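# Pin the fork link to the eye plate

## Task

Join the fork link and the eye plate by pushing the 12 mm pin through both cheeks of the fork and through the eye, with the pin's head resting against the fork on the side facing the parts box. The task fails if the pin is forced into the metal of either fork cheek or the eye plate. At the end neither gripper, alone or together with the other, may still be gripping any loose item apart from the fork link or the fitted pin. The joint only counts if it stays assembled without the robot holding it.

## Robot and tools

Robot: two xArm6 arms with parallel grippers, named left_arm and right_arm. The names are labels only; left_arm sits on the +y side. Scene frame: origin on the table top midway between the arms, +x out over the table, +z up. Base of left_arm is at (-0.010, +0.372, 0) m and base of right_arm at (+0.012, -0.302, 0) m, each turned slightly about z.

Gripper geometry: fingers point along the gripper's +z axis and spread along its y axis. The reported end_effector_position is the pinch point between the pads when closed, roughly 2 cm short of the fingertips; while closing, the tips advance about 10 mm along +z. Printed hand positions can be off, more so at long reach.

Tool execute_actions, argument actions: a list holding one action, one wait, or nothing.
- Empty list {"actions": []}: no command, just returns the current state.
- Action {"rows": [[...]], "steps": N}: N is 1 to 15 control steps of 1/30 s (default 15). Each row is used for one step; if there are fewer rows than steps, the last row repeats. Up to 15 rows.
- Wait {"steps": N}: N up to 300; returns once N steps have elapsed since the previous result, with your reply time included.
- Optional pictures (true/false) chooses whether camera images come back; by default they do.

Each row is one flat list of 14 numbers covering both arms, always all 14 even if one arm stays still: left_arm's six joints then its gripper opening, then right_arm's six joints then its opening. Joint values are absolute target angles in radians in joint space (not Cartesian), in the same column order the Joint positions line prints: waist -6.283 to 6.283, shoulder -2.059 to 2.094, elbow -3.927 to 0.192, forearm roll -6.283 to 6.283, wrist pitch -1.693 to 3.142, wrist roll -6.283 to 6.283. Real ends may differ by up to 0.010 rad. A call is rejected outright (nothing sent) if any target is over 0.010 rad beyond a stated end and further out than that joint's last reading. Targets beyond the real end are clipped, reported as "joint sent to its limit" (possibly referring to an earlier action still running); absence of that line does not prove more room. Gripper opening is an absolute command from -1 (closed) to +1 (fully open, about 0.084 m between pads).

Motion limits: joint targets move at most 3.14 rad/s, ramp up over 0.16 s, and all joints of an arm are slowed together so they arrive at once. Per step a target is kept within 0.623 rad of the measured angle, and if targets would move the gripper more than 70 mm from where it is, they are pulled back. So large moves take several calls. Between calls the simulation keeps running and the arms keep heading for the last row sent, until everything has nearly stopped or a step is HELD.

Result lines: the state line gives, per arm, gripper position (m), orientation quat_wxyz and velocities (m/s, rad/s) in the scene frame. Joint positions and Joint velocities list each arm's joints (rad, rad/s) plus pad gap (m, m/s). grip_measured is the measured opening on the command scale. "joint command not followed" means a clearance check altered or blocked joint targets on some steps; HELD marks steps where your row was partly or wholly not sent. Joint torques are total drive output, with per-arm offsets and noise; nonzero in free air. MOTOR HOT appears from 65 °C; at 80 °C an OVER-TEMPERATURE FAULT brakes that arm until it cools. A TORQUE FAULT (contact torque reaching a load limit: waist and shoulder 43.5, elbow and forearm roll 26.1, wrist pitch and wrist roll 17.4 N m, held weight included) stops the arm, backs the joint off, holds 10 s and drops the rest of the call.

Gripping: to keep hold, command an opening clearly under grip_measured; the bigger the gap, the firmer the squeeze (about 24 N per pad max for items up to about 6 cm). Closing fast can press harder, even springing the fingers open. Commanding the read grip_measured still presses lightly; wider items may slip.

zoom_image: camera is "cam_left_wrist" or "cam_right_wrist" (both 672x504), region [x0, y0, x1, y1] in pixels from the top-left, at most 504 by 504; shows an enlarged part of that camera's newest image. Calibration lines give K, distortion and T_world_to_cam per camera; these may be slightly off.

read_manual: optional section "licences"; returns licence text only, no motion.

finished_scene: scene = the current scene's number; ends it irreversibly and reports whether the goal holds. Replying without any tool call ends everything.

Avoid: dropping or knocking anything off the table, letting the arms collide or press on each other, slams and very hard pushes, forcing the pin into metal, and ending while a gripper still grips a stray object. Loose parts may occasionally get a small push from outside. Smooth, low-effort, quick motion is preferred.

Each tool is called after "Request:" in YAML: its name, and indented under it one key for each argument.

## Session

Request:
execute_actions:
  actions: []

Scene clock: 0.00 s of 6033.50 s.
left_arm: end_effector_position=(+0.2463, +0.1118, +0.1296) grip_measured=+1.00 end_effector_quat_wxyz=(+0.536, +0.214, +0.728, -0.369) end_effector_velocity=(-0.000, +0.000, -0.000) end_effector_angular_velocity=(+0.000, +0.000, -0.000) | right_arm: end_effector_position=(+0.2050, -0.0231, +0.2868) grip_measured=+1.00 end_effector_quat_wxyz=(+0.153, +0.507, +0.714, +0.458) end_effector_velocity=(-0.000, +0.000, +0.000) end_effector_angular_velocity=(+0.001, -0.001, +0.001)
Joint positions: left_arm=[-0.545 -0.295  0.041 -2.895  1.171 -0.38   0.084] | right_arm=[ 0.991 -1.236 -0.055 -0.892  0.504 -0.189  0.084]
Joint velocities: left_arm=[ 0.  0.  0.  0. -0. -0.  0.] | right_arm=[-0.    -0.001 -0.     0.    -0.001 -0.    -0.   ]
Joint torques (N m, as the arm reports them, + toward a larger angle): no reading
Motor temperatures (°C, as the motors report them): left_arm=[29 36 37 33 35 35] | right_arm=[32 31 31 32 38 29]
camera_calibration (this result's frames):
cam_left_wrist: T_world_to_cam=[[0.689288, 0.653614, -0.312524, -0.172305], [0.343832, 0.0845731, 0.935215, -0.149726], [0.637701, -0.752088, -0.166438, 0.0801407], [0, 0, 0, 1]] pos_world=[0.119143, 0.185557, 0.0995152]
cam_right_wrist: T_world_to_cam=[[0.576901, 0.0718359, 0.813649, -0.320523], [0.447361, -0.861227, -0.241156, 0.023268], [0.683413, 0.503118, -0.52898, 0.149775], [0, 0, 0, 1]] pos_world=[0.0721432, -0.0322903, 0.345632]

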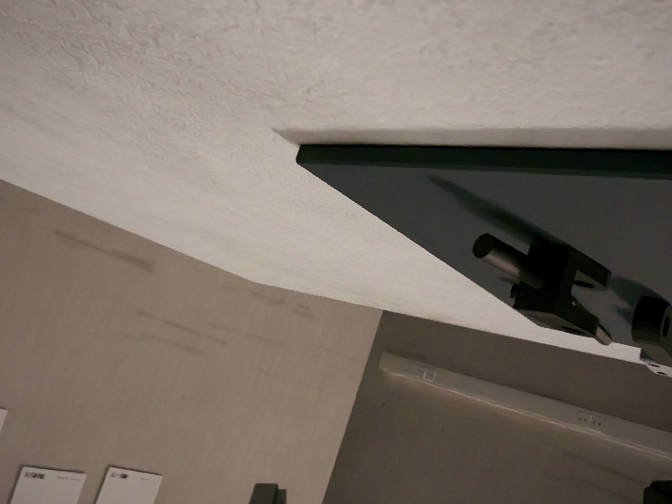

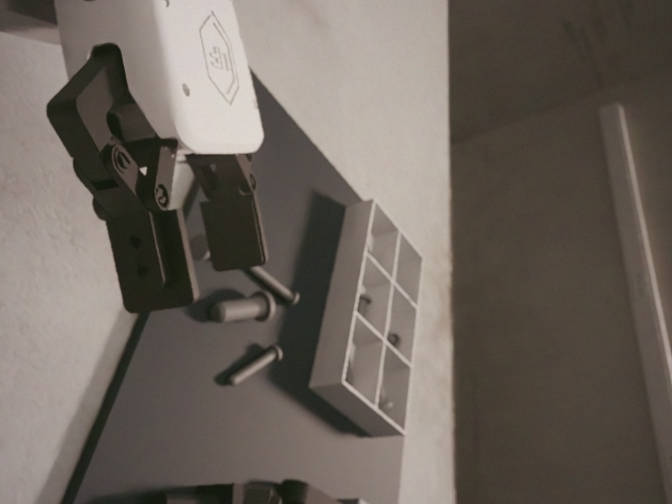

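Move right away first, raise left, then view.

Request:
execute_actions:
  actions:
    - {"rows":[[-0.1,-0.295,0.041,-2.895,1.171,-0.38,1,0.0,-0.3,-0.9,0,1.2,0,1]]}
  pictures: false

Request:
execute_actions:
  actions:
    - {"steps":25}
  pictures: false

Request:
execute_actions:
  actions:
    - {"rows":[[-0.1,-0.2,-1.197,-2.895,1.171,-0.38,1,0.0,-0.3,-0.9,0,1.2,0,1]]}
  pictures: false

Request:
execute_actions:
  actions:
    - {"steps":30}
  pictures: false

Request:
execute_actions:
  actions:
    - {"rows":[[-0.45,-0.007,-1.197,0,1.204,1.007,1,0.0,-0.3,-0.9,0,1.2,0,1]]}
  pictures: false

Request:
execute_actions:
  actions:
    - {"steps":70}

Scene clock: 8.17 s of 6033.50 s.
left_arm: end_effector_position=(+0.3299, +0.2387, +0.1294) grip_measured=+1.00 end_effector_quat_wxyz=(+0.601, +0.057, +0.757, -0.249) end_effector_velocity=(+0.035, +0.091, -0.001) end_effector_angular_velocity=(+0.001, +0.003, +0.267) | right_arm: end_effector_position=(+0.3356, -0.1391, +0.2919) grip_measured=+1.00 end_effector_quat_wxyz=(+0.137, +0.855, +0.439, +0.239) end_effector_velocity=(+0.217, -0.308, -0.089) end_effector_angular_velocity=(+0.318, +1.249, -2.031)
Joint positions: left_arm=[-0.125 -0.295  0.041 -2.895  1.171 -0.38   0.084] | right_arm=[ 0.543 -0.791 -0.488 -0.452  0.883 -0.084  0.084]
Joint velocities: left_arm=[ 0.27   0.001  0.002  0.003  0.001  0.    -0.   ] | right_arm=[-1.247  1.166 -0.96   1.062  0.742  0.197 -0.   ]
Joint torques (N m, as the arm reports them, + toward a larger angle): left_arm=[ -3.38  -9.81 -11.52   0.63   1.42   0.33] | right_arm=[ -0.21  -4.16 -13.13  -0.79  -1.54   0.63]
Motor temperatures (°C, as the motors report them): left_arm=[29 36 37 33 35 35] | right_arm=[32 31 32 32 38 29]
Steps of this call (steps 1 to 90: nothing new was sent; then 4.67 s passed at rest; steps 91 to 105: all 15 steps of this action). Readings (joint positions):
91: left_arm=[-0.544 -0.295 0.041 -2.895 1.171 -0.380] | right_arm=[0.990 -1.235 -0.055 -0.892 0.504 -0.189]
92: left_arm=[-0.540 -0.295 0.041 -2.894 1.171 -0.380] | right_arm=[0.986 -1.231 -0.059 -0.887 0.509 -0.187]
94: left_arm=[-0.497 -0.295 0.041 -2.894 1.171 -0.380] | right_arm=[0.946 -1.191 -0.099 -0.846 0.551 -0.174]
98: left_arm=[-0.331 -0.295 0.040 -2.895 1.171 -0.380] | right_arm=[0.812 -1.057 -0.235 -0.713 0.682 -0.138]
105: the state above

Scene clock: 9.00 s of 6033.50 s.
left_arm: end_effector_position=(+0.3332, +0.2472, +0.1295) grip_measured=+1.00 end_effector_quat_wxyz=(+0.604, +0.047, +0.758, -0.242) end_effector_velocity=(+0.000, +0.000, +0.000) end_effector_angular_velocity=(+0.000, -0.000, +0.001) | right_arm: end_effector_position=(+0.4000, -0.2626, +0.2515) grip_measured=+1.00 end_effector_quat_wxyz=(+0.000, +0.999, +0.051, +0.001) end_effector_velocity=(+0.001, -0.002, -0.002) end_effector_angular_velocity=(+0.005, +0.008, -0.013)
Joint positions: left_arm=[-0.1   -0.295  0.041 -2.895  1.171 -0.38   0.084] | right_arm=[ 0.001 -0.301 -0.899 -0.001  1.2   -0.     0.084]
Joint velocities: left_arm=[ 0.    -0.     0.    -0.001  0.     0.     0.   ] | right_arm=[-0.01   0.011 -0.006  0.006  0.003  0.001 -0.   ]
Joint torques (N m, as the arm reports them, + toward a larger angle): left_arm=[ -0.35  -9.58 -11.38   0.53   1.48   0.37] | right_arm=[ -0.2  -10.84 -13.81  -0.23  -1.58   0.61]
Motor temperatures (°C, as the motors report them): left_arm=[29 36 38 33 35 35] | right_arm=[32 31 32 32 38 29]
Steps of this call (steps 1 to 25: the robot went on to your last target). Readings (joint positions):
1: left_arm=[-0.118 -0.295 0.041 -2.895 1.171 -0.380] | right_arm=[0.501 -0.752 -0.519 -0.417 0.907 -0.078]
2: left_arm=[-0.113 -0.295 0.041 -2.895 1.171 -0.380] | right_arm=[0.459 -0.714 -0.550 -0.382 0.932 -0.071]
4: left_arm=[-0.107 -0.295 0.041 -2.895 1.171 -0.380] | right_arm=[0.374 -0.638 -0.615 -0.312 0.982 -0.058]
8: left_arm=[-0.102 -0.295 0.041 -2.895 1.171 -0.380] | right_arm=[0.200 -0.481 -0.747 -0.167 1.083 -0.031]
25: the state above

Scene clock: 9.50 s of 6033.50 s.
left_arm: end_effector_position=(+0.4520, +0.2214, +0.2674) grip_measured=+1.00 end_effector_quat_wxyz=(+0.711, +0.063, +0.652, -0.256) end_effector_velocity=(+0.225, -0.049, +0.366) end_effector_angular_velocity=(-0.152, -0.710, -0.000) | right_arm: end_effector_position=(+0.4001, -0.2630, +0.2513) grip_measured=+1.00 end_effector_quat_wxyz=(+0.000, +0.999, +0.051, +0.000) end_effector_velocity=(+0.000, -0.000, -0.000) end_effector_angular_velocity=(+0.000, +0.000, -0.001)
Joint positions: left_arm=[-0.1   -0.252 -0.305 -2.895  1.171 -0.38   0.084] | right_arm=[ 0.    -0.3   -0.9   -0.     1.2   -0.     0.084]
Joint velocities: left_arm=[-0.     0.073 -0.798  0.    -0.     0.002  0.   ] | right_arm=[-0.001  0.    -0.     0.    -0.    -0.     0.   ]
Joint torques (N m, as the arm reports them, + toward a larger angle): left_arm=[ -0.32 -17.6  -16.46   0.55   1.76   0.27] | right_arm=[ -0.21 -11.05 -13.7   -0.29  -1.56   0.64]
Motor temperatures (°C, as the motors report them): left_arm=[29 36 38 33 35 35] | right_arm=[32 31 32 32 38 29]
Steps of this call (steps 1 to 15: all 15 steps of this action). Readings (joint positions):
1: left_arm=[-0.100 -0.295 0.041 -2.895 1.171 -0.380] | right_arm=[0.001 -0.301 -0.899 -0.001 1.200 -0.000]
2: left_arm=[-0.100 -0.294 0.037 -2.895 1.171 -0.380] | right_arm=[0.001 -0.301 -0.900 -0.000 1.200 -0.000]
4: left_arm=[-0.100 -0.287 0.002 -2.895 1.169 -0.380] | right_arm=[0.001 -0.301 -0.900 -0.000 1.200 -0.000]
8: left_arm=[-0.100 -0.272 -0.117 -2.895 1.171 -0.380] | right_arm=[0.000 -0.300 -0.900 -0.000 1.200 -0.000]
15: the state above

Scene clock: 10.50 s of 6033.50 s.
left_arm: end_effector_position=(+0.5262, +0.2054, +0.6857) grip_measured=+1.00 end_effector_quat_wxyz=(+0.899, +0.095, +0.334, -0.266) end_effector_velocity=(-0.084, +0.018, +0.425) end_effector_angular_velocity=(-0.160, -0.736, +0.001) | right_arm: end_effector_position=(+0.4001, -0.2630, +0.2512) grip_measured=+1.00 end_effector_quat_wxyz=(+0.000, +0.999, +0.051, +0.000) end_effector_velocity=(+0.000, -0.001, +0.000) end_effector_angular_velocity=(+0.000, -0.001, -0.002)
Joint positions: left_arm=[-0.1   -0.205 -1.099 -2.895  1.171 -0.38   0.084] | right_arm=[ 0.    -0.3   -0.9   -0.     1.2    0.     0.084]
Joint velocities: left_arm=[ 0.     0.041 -0.792 -0.001  0.001  0.001  0.   ] | right_arm=[-0.002 -0.001  0.     0.    -0.001 -0.     0.   ]
Joint torques (N m, as the arm reports them, + toward a larger angle): left_arm=[  0.07 -24.28 -21.52   0.55   1.95   0.41] | right_arm=[ -0.24 -11.02 -13.84  -0.37  -1.57   0.58]
Motor temperatures (°C, as the motors report them): left_arm=[29 36 38 33 35 35] | right_arm=[32 31 32 32 38 29]
Steps of this call (steps 1 to 30: the robot went on to your last target). Readings (joint positions):
1: left_arm=[-0.100 -0.250 -0.332 -2.895 1.171 -0.380] | right_arm=[0.000 -0.300 -0.900 -0.000 1.200 -0.000]
2: left_arm=[-0.100 -0.247 -0.359 -2.895 1.171 -0.380] | right_arm=[0.000 -0.300 -0.900 -0.000 1.200 -0.000]
4: left_arm=[-0.100 -0.243 -0.412 -2.895 1.171 -0.380] | right_arm=[0.000 -0.300 -0.900 -0.000 1.200 -0.000]
8: left_arm=[-0.100 -0.236 -0.518 -2.895 1.171 -0.380] | right_arm=[0.000 -0.300 -0.900 -0.000 1.200 -0.000]
30: the state above

Scene clock: 11.00 s of 6033.50 s.
left_arm: end_effector_position=(+0.4784, +0.0358, +0.6379) grip_measured=+1.00 end_effector_quat_wxyz=(+0.881, +0.377, +0.243, -0.151) end_effector_velocity=(-0.170, -0.355, -0.214) end_effector_angular_velocity=(+1.395, -1.132, -0.027) | right_arm: end_effector_position=(+0.4001, -0.2630, +0.2512) grip_measured=+1.00 end_effector_quat_wxyz=(+0.000, +0.999, +0.051, +0.000) end_effector_velocity=(+0.000, -0.000, +0.001) end_effector_angular_velocity=(+0.000, -0.002, -0.000)
Joint positions: left_arm=[-0.279 -0.102 -1.173 -2.493  1.188  0.023  0.084] | right_arm=[-0.    -0.3   -0.9    0.     1.2   -0.     0.084]
Joint velocities: left_arm=[-0.353  0.197 -0.051  1.131  0.033  1.128  0.   ] | right_arm=[-0.    -0.001  0.    -0.    -0.    -0.    -0.   ]
Joint torques (N m, as the arm reports them, + toward a larger angle): left_arm=[ -0.26 -28.14 -21.84   0.12   1.8    0.47] | right_arm=[ -0.02 -11.01 -13.79  -0.29  -1.55   0.53]
Motor temperatures (°C, as the motors report them): left_arm=[29 36 38 33 35 35] | right_arm=[32 31 32 32 38 29]
Steps of this call (steps 1 to 15: all 15 steps of this action). Readings (joint positions):
1: left_arm=[-0.100 -0.204 -1.125 -2.895 1.171 -0.380] | right_arm=[0.000 -0.300 -0.900 -0.000 1.200 -0.000]
2: left_arm=[-0.102 -0.202 -1.146 -2.891 1.172 -0.374] | right_arm=[0.000 -0.300 -0.900 0.000 1.200 0.000]
4: left_arm=[-0.124 -0.194 -1.166 -2.852 1.176 -0.334] | right_arm=[-0.000 -0.300 -0.900 -0.000 1.200 -0.000]
8: left_arm=[-0.188 -0.153 -1.160 -2.732 1.179 -0.215] | right_arm=[-0.000 -0.300 -0.900 -0.000 1.200 0.000]
15: the state above

Scene clock: 13.33 s of 6033.50 s.
left_arm: end_effector_position=(+0.3920, +0.1183, +0.2499) grip_measured=+1.00 end_effector_quat_wxyz=(+0.000, +0.707, -0.707, +0.000) end_effector_velocity=(-0.000, +0.000, +0.000) end_effector_angular_velocity=(+0.000, -0.000, -0.000) | right_arm: end_effector_position=(+0.4001, -0.2630, +0.2512) grip_measured=+1.00 end_effector_quat_wxyz=(+0.000, +0.999, +0.051, +0.000) end_effector_velocity=(+0.000, -0.000, -0.000) end_effector_angular_velocity=(+0.000, -0.000, -0.000)
Joint positions: left_arm=[-0.45  -0.007 -1.197 -0.     1.204  1.007  0.084] | right_arm=[ 0.    -0.3   -0.9   -0.     1.2    0.     0.084]
Joint velocities: left_arm=[ 0. -0.  0.  0.  0.  0. -0.] | right_arm=[-0.     0.001  0.    -0.    -0.001 -0.     0.   ]
Joint torques (N m, as the arm reports them, + toward a larger angle): left_arm=[ -0.39 -29.12 -20.6    0.23  -1.17   0.26] | right_arm=[ -0.08 -10.99 -13.6   -0.4   -1.58   0.62]
Motor temperatures (°C, as the motors report them): left_arm=[29 36 38 33 35 35] | right_arm=[32 31 33 32 38 29]
Steps of this call (steps 1 to 70: the robot went on to your last target). Readings (joint positions):
1: left_arm=[-0.291 -0.095 -1.174 -2.455 1.189 0.062] | right_arm=[-0.000 -0.300 -0.900 -0.000 1.200 -0.000]
2: left_arm=[-0.302 -0.089 -1.176 -2.415 1.190 0.102] | right_arm=[-0.000 -0.300 -0.900 0.000 1.200 0.000]
4: left_arm=[-0.323 -0.077 -1.179 -2.332 1.192 0.185] | right_arm=[-0.000 -0.300 -0.900 0.000 1.200 -0.000]
8: left_arm=[-0.361 -0.057 -1.184 -2.148 1.196 0.369] | right_arm=[-0.000 -0.300 -0.900 0.000 1.200 0.000]
70: the state above
camera_calibration (this result's frames):
cam_left_wrist: T_world_to_cam=[[-0.999678, -0.00840668, 0.0239314, 0.41692], [-0.00858659, 0.999936, -0.00742514, -0.0474003], [-0.0238674, -0.00762824, -0.999686, 0.391631], [0, 0, 0, 1]] pos_world=[0.425726, 0.0538896, 0.381179]
cam_right_wrist: T_world_to_cam=[[0.111182, -0.993792, 0.00393662, -0.277332], [-0.993789, -0.111198, -0.00417788, 0.435158], [0.00458969, -0.00344766, -0.999984, 0.375026], [0, 0, 0, 1]] pos_world=[0.461568, -0.225929, 0.377929]

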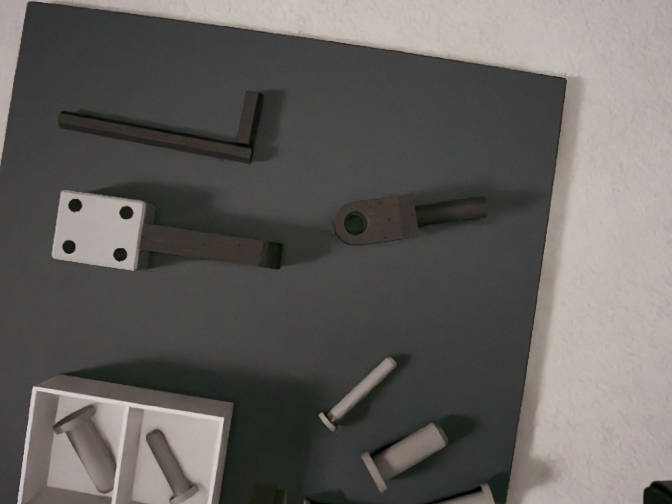

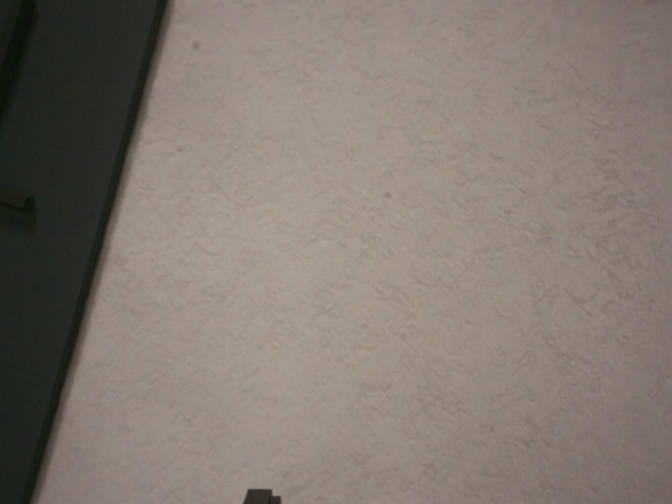

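Request:
execute_actions:
  actions:
    - {"rows":[[-0.15,-0.007,-1.197,0,1.204,1.307,1,0.559,0.15,-0.977,0,0.827,0.66,-1]]}
  pictures: false

Request:
execute_actions:
  actions:
    - {"steps":20}
  pictures: false

Request:
execute_actions:
  actions:
    - {"rows":[[-0.15,-0.007,-1.197,0,1.204,1.307,1,0.559,0.291,-0.977,0,0.686,0.66,-1]]}
  pictures: false

Request:
execute_actions:
  actions:
    - {"rows":[[-0.15,-0.007,-1.197,0,1.204,1.307,1,0.587,0.322,-1.027,0,0.705,0.69,-1]]}
  pictures: false

Request:
execute_actions:
  actions:
    - {"rows":[[-0.15,-0.007,-1.197,0,1.204,1.307,1,0.615,0.354,-1.077,0,0.723,0.717,-1]]}
  pictures: false

Request:
execute_actions:
  actions:
    - {"rows":[[-0.15,-0.007,-1.197,0,1.204,1.307,1,0.688,0.212,-1.079,0,0.867,0.79,0]]}
  pictures: false

Request:
execute_actions:
  actions:
    - {"steps":15}

Scene clock: 25.63 s of 6033.50 s.
left_arm: end_effector_position=(+0.4475, +0.2427, +0.2499) grip_measured=+1.00 end_effector_quat_wxyz=(-0.000, +0.708, -0.706, -0.000) end_effector_velocity=(+0.015, +0.052, -0.000) end_effector_angular_velocity=(-0.003, +0.002, -0.032) | right_arm: end_effector_position=(+0.4181, -0.1158, +0.1751) grip_measured=-1.00 end_effector_quat_wxyz=(+0.000, +1.000, +0.022, -0.000) end_effector_velocity=(-0.041, +0.350, -0.190) end_effector_angular_velocity=(-0.001, +0.001, -0.139)
Joint positions: left_arm=[-0.162 -0.007 -1.197  0.     1.204  1.293  0.084] | right_arm=[ 0.329 -0.034 -0.945  0.     0.98   0.386  0.   ]
Joint velocities: left_arm=[ 0.116  0.     0.001 -0.004  0.     0.15  -0.   ] | right_arm=[ 0.749  0.602 -0.103 -0.    -0.498  0.888  0.   ]
Joint torques (N m, as the arm reports them, + toward a larger angle): left_arm=[ -2.36 -29.25 -20.77   0.21  -1.43   0.23] | right_arm=[ -0.74 -14.93 -12.83  -0.27  -1.4    0.45]
Motor temperatures (°C, as the motors report them): left_arm=[29 36 40 33 35 35] | right_arm=[32 31 33 32 38 29]
Steps of this call (steps 1 to 15: the robot went on to your last target; steps 16 to 90: nothing new was sent; then 8.80 s passed at rest; steps 91 to 105: all 15 steps of this action). Readings (joint positions):
91: left_arm=[-0.450 -0.007 -1.197 -0.000 1.204 1.007] | right_arm=[0.000 -0.300 -0.900 -0.000 1.200 0.000]
92: left_arm=[-0.446 -0.007 -1.197 -0.000 1.204 1.013] | right_arm=[0.004 -0.297 -0.901 -0.000 1.197 0.006]
94: left_arm=[-0.408 -0.007 -1.197 -0.001 1.204 1.054] | right_arm=[0.039 -0.270 -0.908 -0.000 1.171 0.048]
98: left_arm=[-0.288 -0.007 -1.197 0.000 1.204 1.169] | right_arm=[0.150 -0.179 -0.920 0.000 1.100 0.174]
105: the state above

Scene clock: 26.30 s of 6033.50 s.
left_arm: end_effector_position=(+0.4491, +0.2482, +0.2499) grip_measured=+1.00 end_effector_quat_wxyz=(+0.000, +0.707, -0.707, +0.000) end_effector_velocity=(-0.000, +0.000, -0.000) end_effector_angular_velocity=(-0.000, +0.001, +0.001) | right_arm: end_effector_position=(+0.3883, -0.0110, +0.1146) grip_measured=-1.00 end_effector_quat_wxyz=(-0.000, +1.000, -0.000, +0.000) end_effector_velocity=(-0.003, +0.003, -0.004) end_effector_angular_velocity=(-0.003, +0.004, +0.002)
Joint positions: left_arm=[-0.15  -0.007 -1.197 -0.     1.204  1.307  0.084] | right_arm=[ 0.558  0.149 -0.977 -0.     0.827  0.659  0.   ]
Joint velocities: left_arm=[ 0.001 -0.     0.001 -0.001  0.     0.    -0.   ] | right_arm=[ 0.009  0.008  0.001  0.    -0.005  0.008  0.   ]
Joint torques (N m, as the arm reports them, + toward a larger angle): left_arm=[ -0.23 -29.13 -20.66  -0.04  -1.34   0.28] | right_arm=[ -0.28 -17.43 -12.43  -0.29  -1.58   0.63]
Motor temperatures (°C, as the motors report them): left_arm=[29 36 40 33 35 35] | right_arm=[32 31 34 32 38 29]
Steps of this call (steps 1 to 20: the robot went on to your last target). Readings (joint positions):
1: left_arm=[-0.159 -0.007 -1.197 0.000 1.204 1.297] | right_arm=[0.354 -0.014 -0.949 0.000 0.964 0.416]
2: left_arm=[-0.157 -0.007 -1.197 -0.000 1.204 1.300] | right_arm=[0.379 0.006 -0.952 0.000 0.947 0.446]
4: left_arm=[-0.154 -0.007 -1.197 -0.000 1.204 1.303] | right_arm=[0.428 0.045 -0.959 0.000 0.914 0.504]
8: left_arm=[-0.152 -0.007 -1.197 -0.000 1.204 1.306] | right_arm=[0.519 0.118 -0.971 0.000 0.855 0.610]
20: the state above

Scene clock: 26.80 s of 6033.50 s.
left_arm: end_effector_position=(+0.4491, +0.2483, +0.2499) grip_measured=+1.00 end_effector_quat_wxyz=(+0.000, +0.707, -0.707, +0.000) end_effector_velocity=(-0.000, +0.000, -0.000) end_effector_angular_velocity=(+0.001, +0.001, -0.001) | right_arm: end_effector_position=(+0.3962, -0.0040, +0.0585) grip_measured=-1.00 end_effector_quat_wxyz=(-0.001, +1.000, +0.000, +0.001) end_effector_velocity=(-0.003, -0.002, -0.011) end_effector_angular_velocity=(-0.006, +0.008, +0.000)
Joint positions: left_arm=[-0.15  -0.007 -1.197 -0.     1.204  1.307  0.084] | right_arm=[ 0.559  0.288 -0.978 -0.     0.688  0.66   0.   ]
Joint velocities: left_arm=[-0.    -0.     0.001  0.    -0.     0.     0.   ] | right_arm=[ 0.001  0.02   0.008  0.    -0.018 -0.     0.   ]
Joint torques (N m, as the arm reports them, + toward a larger angle): left_arm=[ -0.36 -29.45 -20.8    0.2   -1.26   0.01] | right_arm=[ -0.08 -18.63 -11.54  -0.37  -1.44   0.53]
Motor temperatures (°C, as the motors report them): left_arm=[29 36 40 33 35 35] | right_arm=[32 31 34 32 38 29]
Steps of this call (steps 1 to 15: all 15 steps of this action). Readings (joint positions):
1: left_arm=[-0.150 -0.007 -1.197 -0.000 1.204 1.307] | right_arm=[0.558 0.149 -0.977 -0.000 0.827 0.659]
2: left_arm=[-0.150 -0.007 -1.197 -0.000 1.204 1.307] | right_arm=[0.558 0.153 -0.978 -0.000 0.822 0.660]
4: left_arm=[-0.150 -0.007 -1.197 -0.000 1.204 1.307] | right_arm=[0.558 0.189 -0.982 -0.000 0.780 0.660]
8: left_arm=[-0.150 -0.007 -1.197 -0.000 1.204 1.307] | right_arm=[0.559 0.275 -0.971 0.000 0.710 0.660]
15: the state above

Scene clock: 27.30 s of 6033.50 s.
left_arm: end_effector_position=(+0.4491, +0.2483, +0.2499) grip_measured=+1.00 end_effector_quat_wxyz=(+0.000, +0.707, -0.707, +0.000) end_effector_velocity=(-0.000, +0.000, -0.001) end_effector_angular_velocity=(+0.001, +0.001, +0.001) | right_arm: end_effector_position=(+0.3966, +0.0136, +0.0583) grip_measured=-1.00 end_effector_quat_wxyz=(-0.000, +1.000, -0.001, +0.000) end_effector_velocity=(-0.001, +0.003, -0.003) end_effector_angular_velocity=(-0.000, +0.001, +0.001)
Joint positions: left_arm=[-0.15  -0.007 -1.197  0.     1.204  1.307  0.084] | right_arm=[ 0.586  0.321 -1.027 -0.     0.705  0.69   0.   ]
Joint velocities: left_arm=[-0.    -0.     0.001  0.     0.    -0.001 -0.   ] | right_arm=[ 0.005  0.009 -0.004  0.001 -0.004  0.004  0.   ]
Joint torques (N m, as the arm reports them, + toward a larger angle): left_arm=[ -0.66 -29.28 -20.91  -0.01  -1.35   0.3 ] | right_arm=[  0.79 -17.63 -11.34   0.07  -1.91   0.66]
Motor temperatures (°C, as the motors report them): left_arm=[29 36 40 33 35 35] | right_arm=[32 31 34 32 38 29]
Steps of this call (steps 1 to 15: all 15 steps of this action). Readings (joint positions):
1: left_arm=[-0.150 -0.007 -1.197 -0.000 1.204 1.307] | right_arm=[0.559 0.289 -0.978 -0.000 0.687 0.660]
2: left_arm=[-0.150 -0.007 -1.197 -0.000 1.204 1.307] | right_arm=[0.561 0.292 -0.982 0.000 0.690 0.663]
4: left_arm=[-0.150 -0.007 -1.197 -0.000 1.204 1.307] | right_arm=[0.573 0.306 -1.003 0.000 0.697 0.676]
8: left_arm=[-0.150 -0.007 -1.197 -0.000 1.204 1.307] | right_arm=[0.584 0.318 -1.022 -0.000 0.703 0.687]
15: the state above

Scene clock: 27.80 s of 6033.50 s.
left_arm: end_effector_position=(+0.4491, +0.2483, +0.2499) grip_measured=+1.00 end_effector_quat_wxyz=(+0.000, +0.707, -0.707, +0.000) end_effector_velocity=(+0.000, -0.000, +0.001) end_effector_angular_velocity=(-0.000, -0.001, +0.000) | right_arm: end_effector_position=(+0.3974, +0.0333, +0.0603) grip_measured=-1.00 end_effector_quat_wxyz=(-0.002, +1.000, -0.000, +0.002) end_effector_velocity=(-0.001, -0.002, -0.003) end_effector_angular_velocity=(-0.007, +0.007, -0.003)
Joint positions: left_arm=[-0.15  -0.007 -1.197  0.     1.204  1.307  0.084] | right_arm=[ 0.615  0.352 -1.079  0.     0.722  0.717  0.   ]
Joint velocities: left_arm=[-0.    -0.    -0.001 -0.     0.    -0.    -0.   ] | right_arm=[-0.001  0.007 -0.001 -0.001  0.005  0.003  0.   ]
Joint torques (N m, as the arm reports them, + toward a larger angle): left_arm=[ -0.37 -28.97 -20.71   0.41  -1.28   0.33] | right_arm=[-1.16 -9.98 -5.79 -0.67 -0.7   0.68]
Motor temperatures (°C, as the motors report them): left_arm=[29 36 40 33 35 35] | right_arm=[32 31 33 32 38 29]
Steps of this call (steps 1 to 15: all 15 steps of this action). Readings (joint positions):
1: left_arm=[-0.150 -0.007 -1.197 -0.000 1.204 1.307] | right_arm=[0.587 0.321 -1.027 -0.000 0.705 0.690]
2: left_arm=[-0.150 -0.007 -1.197 0.000 1.204 1.307] | right_arm=[0.589 0.324 -1.031 -0.000 0.707 0.693]
4: left_arm=[-0.150 -0.007 -1.197 -0.000 1.204 1.307] | right_arm=[0.600 0.335 -1.054 -0.000 0.716 0.704]
8: left_arm=[-0.150 -0.007 -1.197 0.000 1.204 1.307] | right_arm=[0.614 0.348 -1.075 0.000 0.719 0.714]
15: the state above

Scene clock: 28.30 s of 6033.50 s.
left_arm: end_effector_position=(+0.4491, +0.2483, +0.2499) grip_measured=+1.00 end_effector_quat_wxyz=(+0.000, +0.707, -0.707, +0.000) end_effector_velocity=(-0.000, -0.000, -0.000) end_effector_angular_velocity=(+0.000, +0.000, -0.000) | right_arm: end_effector_position=(+0.3634, +0.0508, +0.1172) grip_measured=-0.01 end_effector_quat_wxyz=(+0.002, +1.000, -0.001, -0.002) end_effector_velocity=(+0.001, +0.006, +0.016) end_effector_angular_velocity=(+0.015, -0.015, -0.003)
Joint positions: left_arm=[-0.15  -0.007 -1.197  0.     1.204  1.307  0.084] | right_arm=[ 0.687  0.216 -1.077 -0.     0.865  0.789  0.044]
Joint velocities: left_arm=[-0.  0.  0.  0.  0.  0.  0.] | right_arm=[ 0.008 -0.025 -0.013  0.     0.016  0.01  -0.   ]
Joint torques (N m, as the arm reports them, + toward a larger angle): left_arm=[ -0.25 -29.15 -20.93   0.19  -1.16   0.37] | right_arm=[ -0.32 -18.8  -13.02  -0.39  -1.75   0.56]
Motor temperatures (°C, as the motors report them): left_arm=[29 36 40 33 35 35] | right_arm=[32 31 33 32 38 29]
Steps of this call (steps 1 to 15: all 15 steps of this action). Readings (joint positions):
1: left_arm=[-0.150 -0.007 -1.197 0.000 1.204 1.307] | right_arm=[0.615 0.351 -1.079 0.000 0.722 0.717]
2: left_arm=[-0.150 -0.007 -1.197 -0.000 1.204 1.307] | right_arm=[0.617 0.349 -1.078 0.000 0.728 0.720]
4: left_arm=[-0.150 -0.007 -1.197 -0.000 1.204 1.307] | right_arm=[0.635 0.320 -1.066 -0.000 0.771 0.741]
8: left_arm=[-0.150 -0.007 -1.197 0.000 1.204 1.307] | right_arm=[0.678 0.232 -1.081 -0.000 0.843 0.778]
15: the state above

Scene clock: 28.80 s of 6033.50 s.
left_arm: end_effector_position=(+0.4491, +0.2483, +0.2499) grip_measured=+1.00 end_effector_quat_wxyz=(+0.000, +0.707, -0.707, +0.000) end_effector_velocity=(+0.000, -0.000, +0.000) end_effector_angular_velocity=(-0.000, -0.001, +0.000) | right_arm: end_effector_position=(+0.3636, +0.0520, +0.1197) grip_measured=-0.01 end_effector_quat_wxyz=(+0.000, +1.000, -0.000, -0.000) end_effector_velocity=(+0.001, -0.000, -0.000) end_effector_angular_velocity=(+0.000, -0.000, -0.001)
Joint positions: left_arm=[-0.15  -0.007 -1.197 -0.     1.204  1.307  0.084] | right_arm=[ 0.688  0.212 -1.079 -0.     0.867  0.79   0.044]
Joint velocities: left_arm=[-0.     0.    -0.001 -0.    -0.    -0.    -0.   ] | right_arm=[-0.001  0.001 -0.     0.    -0.001 -0.    -0.   ]
Joint torques (N m, as the arm reports them, + toward a larger angle): left_arm=[ -0.44 -29.27 -20.78   0.27  -1.25   0.28] | right_arm=[ -0.35 -18.5  -12.67  -0.31  -1.56   0.6 ]
Motor temperatures (°C, as the motors report them): left_arm=[29 36 40 33 35 35] | right_arm=[32 31 33 32 38 29]
Steps of this call (steps 1 to 15: the robot went on to your last target). Readings (joint positions):
1: left_arm=[-0.150 -0.007 -1.197 0.000 1.204 1.307] | right_arm=[0.687 0.215 -1.077 -0.000 0.866 0.789]
2: left_arm=[-0.150 -0.007 -1.197 0.000 1.204 1.307] | right_arm=[0.687 0.214 -1.078 -0.000 0.866 0.789]
4: left_arm=[-0.150 -0.007 -1.197 -0.000 1.204 1.307] | right_arm=[0.687 0.213 -1.078 -0.000 0.867 0.790]
8: left_arm=[-0.150 -0.007 -1.197 -0.000 1.204 1.307] | right_arm=[0.688 0.213 -1.079 -0.000 0.867 0.790]
15: the state above
All arms were judged still, so your last target was given up. Only a new action makes them travel on or press farther. Fingers that are still opening or closing keep moving.
camera_calibration (this result's frames):
cam_left_wrist: T_world_to_cam=[[-0.999678, -0.00840519, 0.0239267, 0.475051], [-0.00858489, 0.999936, -0.0074178, -0.17691], [-0.0238628, -0.00762082, -0.999686, 0.39398], [0, 0, 0, 1]] pos_world=[0.482781, 0.183894, 0.381177]
cam_right_wrist: T_world_to_cam=[[0.00936789, -0.999948, 0.00407128, 0.0776293], [-0.999948, -0.00938436, -0.0040452, 0.430271], [0.0040832, -0.00403318, -0.999984, 0.244994], [0, 0, 0, 1]] pos_world=[0.428521, 0.0826512, 0.246414]

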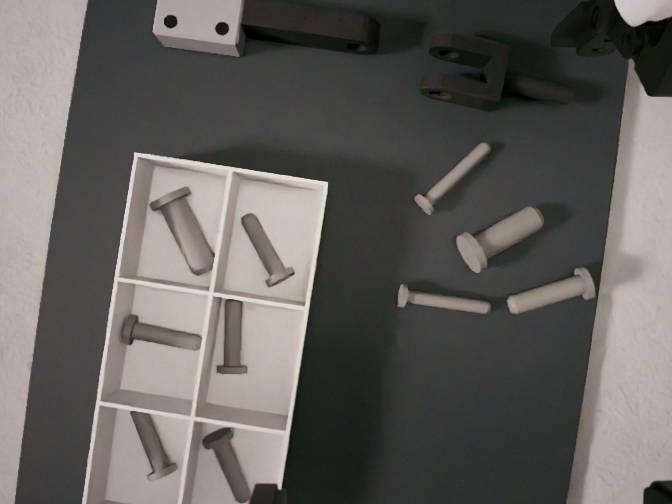

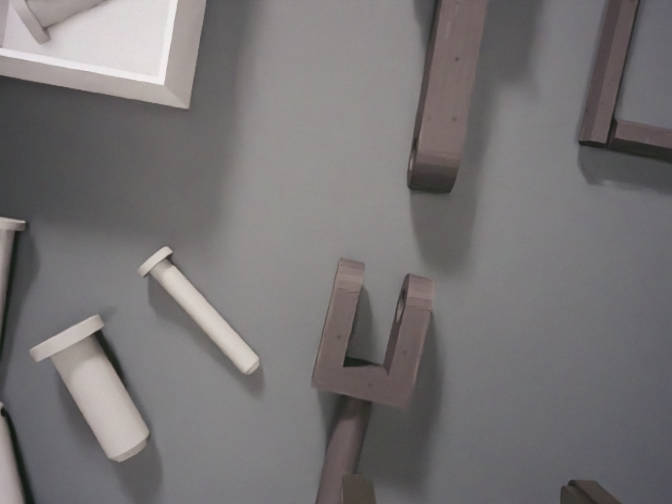

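Request:
execute_actions:
  actions:
    - {"rows":[[-0.3287,-0.086,-0.644,0,0.73,-0.711,-0.3,0.73,0.25,-1.13,0,0.88,1.042,0]]}
  pictures: false

Request:
execute_actions:
  actions:
    - {"rows":[[-0.3287,-0.086,-0.644,0,0.73,-0.711,-0.3,0.73,0.415,-1.085,0,0.67,1.042,0]]}
  pictures: false

Request:
execute_actions:
  actions:
    - {"steps":12}
  pictures: false

Request:
execute_actions:
  actions:
    - {"rows":[[-0.3287,-0.086,-0.644,0,0.73,-0.711,-0.3,0.73,0.415,-1.085,0,0.67,1.042,-1]]}
  pictures: false

Request:
execute_actions:
  actions:
    - {"rows":[[-0.3287,-0.086,-0.644,0,0.73,-0.711,-0.3,0.6726,0.412,-1.08,0,0.668,0.9146,-1]]}
  pictures: false

Request:
execute_actions:
  actions:
    - {"steps":15}

Scene clock: 45.83 s of 6033.50 s.
left_arm: end_effector_position=(+0.3759, +0.2099, +0.1340) grip_measured=-0.32 end_effector_quat_wxyz=(+0.000, +0.872, -0.489, -0.001) end_effector_velocity=(-0.197, -0.045, -0.227) end_effector_angular_velocity=(+0.006, +0.006, +2.274) | right_arm: end_effector_position=(+0.3568, +0.0750, +0.1194) grip_measured=-0.01 end_effector_quat_wxyz=(+0.000, +0.995, -0.103, -0.000) end_effector_velocity=(-0.000, +0.003, +0.001) end_effector_angular_velocity=(+0.000, -0.000, -0.045)
Joint positions: left_arm=[-0.285 -0.066 -0.781 -0.     0.848  0.623  0.03 ] | right_arm=[ 0.729  0.249 -1.129 -0.     0.88   1.037  0.044]
Joint velocities: left_arm=[-0.282 -0.124  0.875 -0.    -0.743 -2.555  0.   ] | right_arm=[ 0.005  0.005 -0.01  -0.     0.004  0.05   0.   ]
Joint torques (N m, as the arm reports them, + toward a larger angle): left_arm=[  0.71 -26.51 -20.56   0.39  -1.34  -0.07] | right_arm=[ -0.15 -19.17 -12.78  -0.44  -1.54   0.46]
Motor temperatures (°C, as the motors report them): left_arm=[29 36 40 33 35 35] | right_arm=[32 31 34 32 38 29]
Steps of this call (steps 1 to 90: nothing new was sent; then 13.53 s passed at rest; steps 91 to 105: all 15 steps of this action). Readings (joint positions):
91: left_arm=[-0.150 -0.007 -1.197 0.000 1.204 1.307] | right_arm=[0.688 0.212 -1.079 -0.000 0.867 0.790]
92: left_arm=[-0.151 -0.008 -1.193 0.000 1.199 1.301] | right_arm=[0.689 0.213 -1.080 -0.000 0.867 0.796]
94: left_arm=[-0.163 -0.015 -1.158 0.000 1.165 1.257] | right_arm=[0.695 0.219 -1.089 -0.000 0.870 0.840]
98: left_arm=[-0.211 -0.033 -1.008 -0.000 1.044 1.079] | right_arm=[0.721 0.242 -1.119 0.000 0.877 0.984]
105: the state above

Scene clock: 46.33 s of 6033.50 s.
left_arm: end_effector_position=(+0.3446, +0.2046, +0.1007) grip_measured=-0.32 end_effector_quat_wxyz=(+0.000, +0.996, +0.092, +0.000) end_effector_velocity=(-0.006, +0.001, -0.005) end_effector_angular_velocity=(+0.002, +0.007, +0.910) | right_arm: end_effector_position=(+0.3586, +0.0777, +0.0369) grip_measured=-0.01 end_effector_quat_wxyz=(-0.001, +0.994, -0.105, +0.001) end_effector_velocity=(+0.003, +0.003, -0.008) end_effector_angular_velocity=(+0.013, -0.012, -0.002)
Joint positions: left_arm=[-0.328 -0.086 -0.646 -0.     0.731 -0.626  0.03 ] | right_arm=[ 0.73   0.411 -1.088 -0.     0.674  1.042  0.044]
Joint velocities: left_arm=[-0.005 -0.001  0.018 -0.    -0.01  -0.914  0.   ] | right_arm=[-0.001  0.019  0.004  0.    -0.041  0.001 -0.   ]
Joint torques (N m, as the arm reports them, + toward a larger angle): left_arm=[ -0.37 -23.68 -18.17   0.24  -1.36   0.85] | right_arm=[ -0.14 -19.9  -11.04  -0.29  -1.29   0.62]
Motor temperatures (°C, as the motors report them): left_arm=[29 36 40 33 35 35] | right_arm=[32 31 34 32 38 29]
Steps of this call (steps 1 to 15: all 15 steps of this action). Readings (joint positions):
1: left_arm=[-0.294 -0.070 -0.753 -0.000 0.825 0.535] | right_arm=[0.729 0.250 -1.129 -0.000 0.879 1.039]
2: left_arm=[-0.302 -0.073 -0.728 -0.000 0.804 0.443] | right_arm=[0.729 0.252 -1.129 -0.000 0.874 1.039]
4: left_arm=[-0.314 -0.079 -0.690 0.000 0.772 0.258] | right_arm=[0.730 0.281 -1.125 -0.000 0.830 1.040]
8: left_arm=[-0.324 -0.084 -0.658 0.000 0.742 -0.116] | right_arm=[0.730 0.383 -1.090 0.000 0.719 1.041]
15: the state above

Scene clock: 46.73 s of 6033.50 s.
left_arm: end_effector_position=(+0.3439, +0.2047, +0.1001) grip_measured=-0.32 end_effector_quat_wxyz=(+0.000, +0.991, +0.133, +0.000) end_effector_velocity=(-0.000, -0.000, -0.000) end_effector_angular_velocity=(-0.000, +0.000, +0.014) | right_arm: end_effector_position=(+0.3577, +0.0767, +0.0342) grip_measured=-0.01 end_effector_quat_wxyz=(-0.000, +0.994, -0.105, +0.000) end_effector_velocity=(-0.001, -0.001, -0.002) end_effector_angular_velocity=(-0.003, +0.003, +0.000)
Joint positions: left_arm=[-0.329 -0.086 -0.644  0.     0.73  -0.71   0.03 ] | right_arm=[ 0.73   0.415 -1.085 -0.     0.67   1.042  0.044]
Joint velocities: left_arm=[-0.     0.     0.    -0.001 -0.    -0.014  0.   ] | right_arm=[0.001 0.002 0.001 0.    0.001 0.    0.   ]
Joint torques (N m, as the arm reports them, + toward a larger angle): left_arm=[ -0.21 -22.98 -17.78   0.39  -1.28   0.2 ] | right_arm=[  0.1  -20.12 -11.56  -0.25  -1.63   0.61]
Motor temperatures (°C, as the motors report them): left_arm=[29 36 40 33 35 35] | right_arm=[32 31 34 32 38 29]
Steps of this call (steps 1 to 12: the robot went on to your last target). Readings (joint positions):
1: left_arm=[-0.328 -0.086 -0.646 -0.000 0.731 -0.652] | right_arm=[0.730 0.411 -1.087 -0.000 0.672 1.042]
2: left_arm=[-0.328 -0.086 -0.645 -0.000 0.730 -0.670] | right_arm=[0.730 0.412 -1.087 -0.000 0.672 1.042]
4: left_arm=[-0.328 -0.086 -0.645 -0.000 0.730 -0.690] | right_arm=[0.730 0.413 -1.086 -0.000 0.671 1.042]
8: left_arm=[-0.329 -0.086 -0.644 0.000 0.730 -0.706] | right_arm=[0.730 0.414 -1.085 -0.000 0.670 1.042]
12: the state above

Scene clock: 47.23 s of 6033.50 s.
left_arm: end_effector_position=(+0.3439, +0.2047, +0.1000) grip_measured=-0.32 end_effector_quat_wxyz=(+0.000, +0.991, +0.134, -0.000) end_effector_velocity=(-0.000, -0.000, -0.000) end_effector_angular_velocity=(+0.000, +0.000, +0.000) | right_arm: end_effector_position=(+0.3577, +0.0767, +0.0340) grip_measured=-0.74 end_effector_quat_wxyz=(-0.000, +0.994, -0.105, +0.000) end_effector_velocity=(-0.000, +0.000, -0.000) end_effector_angular_velocity=(+0.000, -0.000, +0.001)
Joint positions: left_arm=[-0.329 -0.086 -0.644  0.     0.73  -0.711  0.03 ] | right_arm=[ 0.73   0.415 -1.085  0.     0.67   1.042  0.011]
Joint velocities: left_arm=[-0.     0.     0.     0.    -0.    -0.001  0.   ] | right_arm=[ 0.001  0.     0.     0.    -0.    -0.     0.   ]
Joint torques (N m, as the arm reports them, + toward a larger angle): left_arm=[ -0.16 -23.61 -17.9    0.32  -1.36   0.26] | right_arm=[ -0.1  -20.48 -11.44  -0.25  -1.5    0.63]
Motor temperatures (°C, as the motors report them): left_arm=[29 36 40 33 35 35] | right_arm=[32 31 34 32 38 29]
Steps of this call (steps 1 to 15: all 15 steps of this action). Readings (joint positions):
1: left_arm=[-0.329 -0.086 -0.644 0.000 0.730 -0.710] | right_arm=[0.730 0.415 -1.085 -0.000 0.670 1.042]
2: left_arm=[-0.329 -0.086 -0.644 0.000 0.730 -0.710] | right_arm=[0.730 0.415 -1.085 -0.000 0.670 1.042]
4: left_arm=[-0.329 -0.086 -0.644 0.000 0.730 -0.711] | right_arm=[0.730 0.415 -1.085 -0.000 0.670 1.042]
8: left_arm=[-0.329 -0.086 -0.644 0.000 0.730 -0.711] | right_arm=[0.730 0.415 -1.085 -0.000 0.670 1.042]
15: the state above

Scene clock: 47.73 s of 6033.50 s.
left_arm: end_effector_position=(+0.3439, +0.2047, +0.1000) grip_measured=-0.32 end_effector_quat_wxyz=(+0.000, +0.991, +0.134, -0.000) end_effector_velocity=(-0.000, +0.000, -0.000) end_effector_angular_velocity=(+0.000, +0.001, -0.000) | right_arm: end_effector_position=(+0.3776, +0.0558, +0.0340) grip_measured=-0.74 end_effector_quat_wxyz=(-0.000, +0.997, -0.071, +0.000) end_effector_velocity=(+0.002, -0.002, -0.000) end_effector_angular_velocity=(+0.000, -0.001, +0.011)
Joint positions: left_arm=[-0.329 -0.086 -0.644  0.     0.73  -0.711  0.03 ] | right_arm=[ 0.674  0.412 -1.08   0.     0.668  0.916  0.011]
Joint velocities: left_arm=[ 0.    -0.     0.001 -0.     0.     0.    -0.   ] | right_arm=[-0.006  0.     0.001 -0.    -0.002 -0.017  0.   ]
Joint torques (N m, as the arm reports them, + toward a larger angle): left_arm=[ -0.29 -23.47 -17.96   0.4   -1.39   0.28] | right_arm=[ -0.85 -20.05 -11.24  -0.53  -1.51   0.65]
Motor temperatures (°C, as the motors report them): left_arm=[29 36 40 33 35 35] | right_arm=[32 31 34 32 38 29]
Steps of this call (steps 1 to 15: all 15 steps of this action). Readings (joint positions):
1: left_arm=[-0.329 -0.086 -0.644 0.000 0.730 -0.711] | right_arm=[0.730 0.415 -1.085 0.000 0.670 1.042]
2: left_arm=[-0.329 -0.086 -0.644 0.000 0.730 -0.711] | right_arm=[0.729 0.415 -1.085 0.000 0.670 1.036]
4: left_arm=[-0.329 -0.086 -0.644 -0.000 0.730 -0.711] | right_arm=[0.713 0.414 -1.083 0.000 0.669 0.997]
8: left_arm=[-0.329 -0.086 -0.644 0.000 0.730 -0.711] | right_arm=[0.679 0.412 -1.081 0.000 0.668 0.934]
15: the state above

Scene clock: 48.23 s of 6033.50 s.
left_arm: end_effector_position=(+0.3439, +0.2047, +0.1000) grip_measured=-0.32 end_effector_quat_wxyz=(+0.000, +0.991, +0.134, -0.000) end_effector_velocity=(-0.000, +0.000, -0.000) end_effector_angular_velocity=(-0.000, +0.001, -0.001) | right_arm: end_effector_position=(+0.3780, +0.0554, +0.0339) grip_measured=-0.74 end_effector_quat_wxyz=(-0.000, +0.998, -0.070, +0.000) end_effector_velocity=(-0.000, +0.001, +0.001) end_effector_angular_velocity=(+0.001, -0.001, +0.001)
Joint positions: left_arm=[-0.329 -0.086 -0.644 -0.     0.73  -0.711  0.03 ] | right_arm=[ 0.673  0.412 -1.08   0.     0.668  0.915  0.011]
Joint velocities: left_arm=[-0.    -0.     0.001 -0.001  0.     0.002  0.   ] | right_arm=[ 0.001 -0.001  0.     0.    -0.001 -0.     0.   ]
Joint torques (N m, as the arm reports them, + toward a larger angle): left_arm=[ -0.45 -23.24 -17.82   0.39  -1.25   0.3 ] | right_arm=[ -0.91 -19.8  -11.1   -0.52  -1.41   0.72]
Motor temperatures (°C, as the motors report them): left_arm=[29 36 40 33 35 35] | right_arm=[32 32 34 32 38 29]
Steps of this call (steps 1 to 15: the robot went on to your last target). Readings (joint positions):
1: left_arm=[-0.329 -0.086 -0.644 0.000 0.730 -0.711] | right_arm=[0.673 0.412 -1.080 0.000 0.668 0.916]
2: left_arm=[-0.329 -0.086 -0.644 0.000 0.730 -0.711] | right_arm=[0.673 0.412 -1.080 0.000 0.668 0.915]
4: left_arm=[-0.329 -0.086 -0.644 -0.000 0.730 -0.711] | right_arm=[0.673 0.412 -1.080 0.000 0.668 0.915]
8: left_arm=[-0.329 -0.086 -0.644 0.000 0.730 -0.711] | right_arm=[0.673 0.412 -1.080 0.000 0.668 0.915]
15: the state above
All arms were judged still, so your last target was given up. Only a new action makes them travel on or press farther. Fingers that are still opening or closing keep moving.
camera_calibration (this result's frames):
cam_left_wrist: T_world_to_cam=[[0.273308, -0.961629, 0.0239305, 0.130423], [-0.961829, -0.273549, -0.00740576, 0.453109], [0.0136678, -0.020993, -0.999686, 0.231136], [0, 0, 0, 1]] pos_world=[0.397009, 0.254218, 0.231298]
cam_right_wrist: T_world_to_cam=[[-0.13017, -0.991484, 0.00382592, 0.133512], [-0.991485, 0.130154, -0.00426766, 0.433417], [0.00373336, -0.00434887, -0.999984, 0.159305], [0, 0, 0, 1]] pos_world=[0.446511, 0.0766567, 0.160641]

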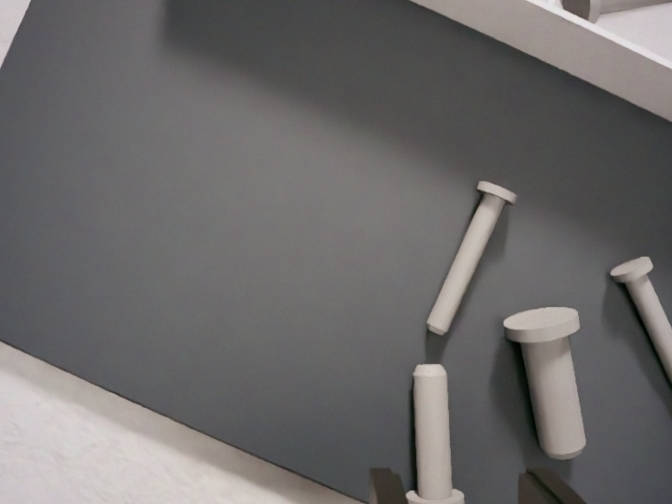

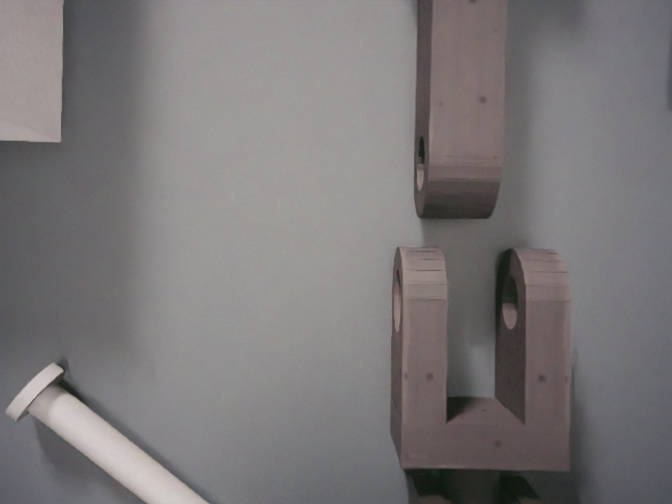

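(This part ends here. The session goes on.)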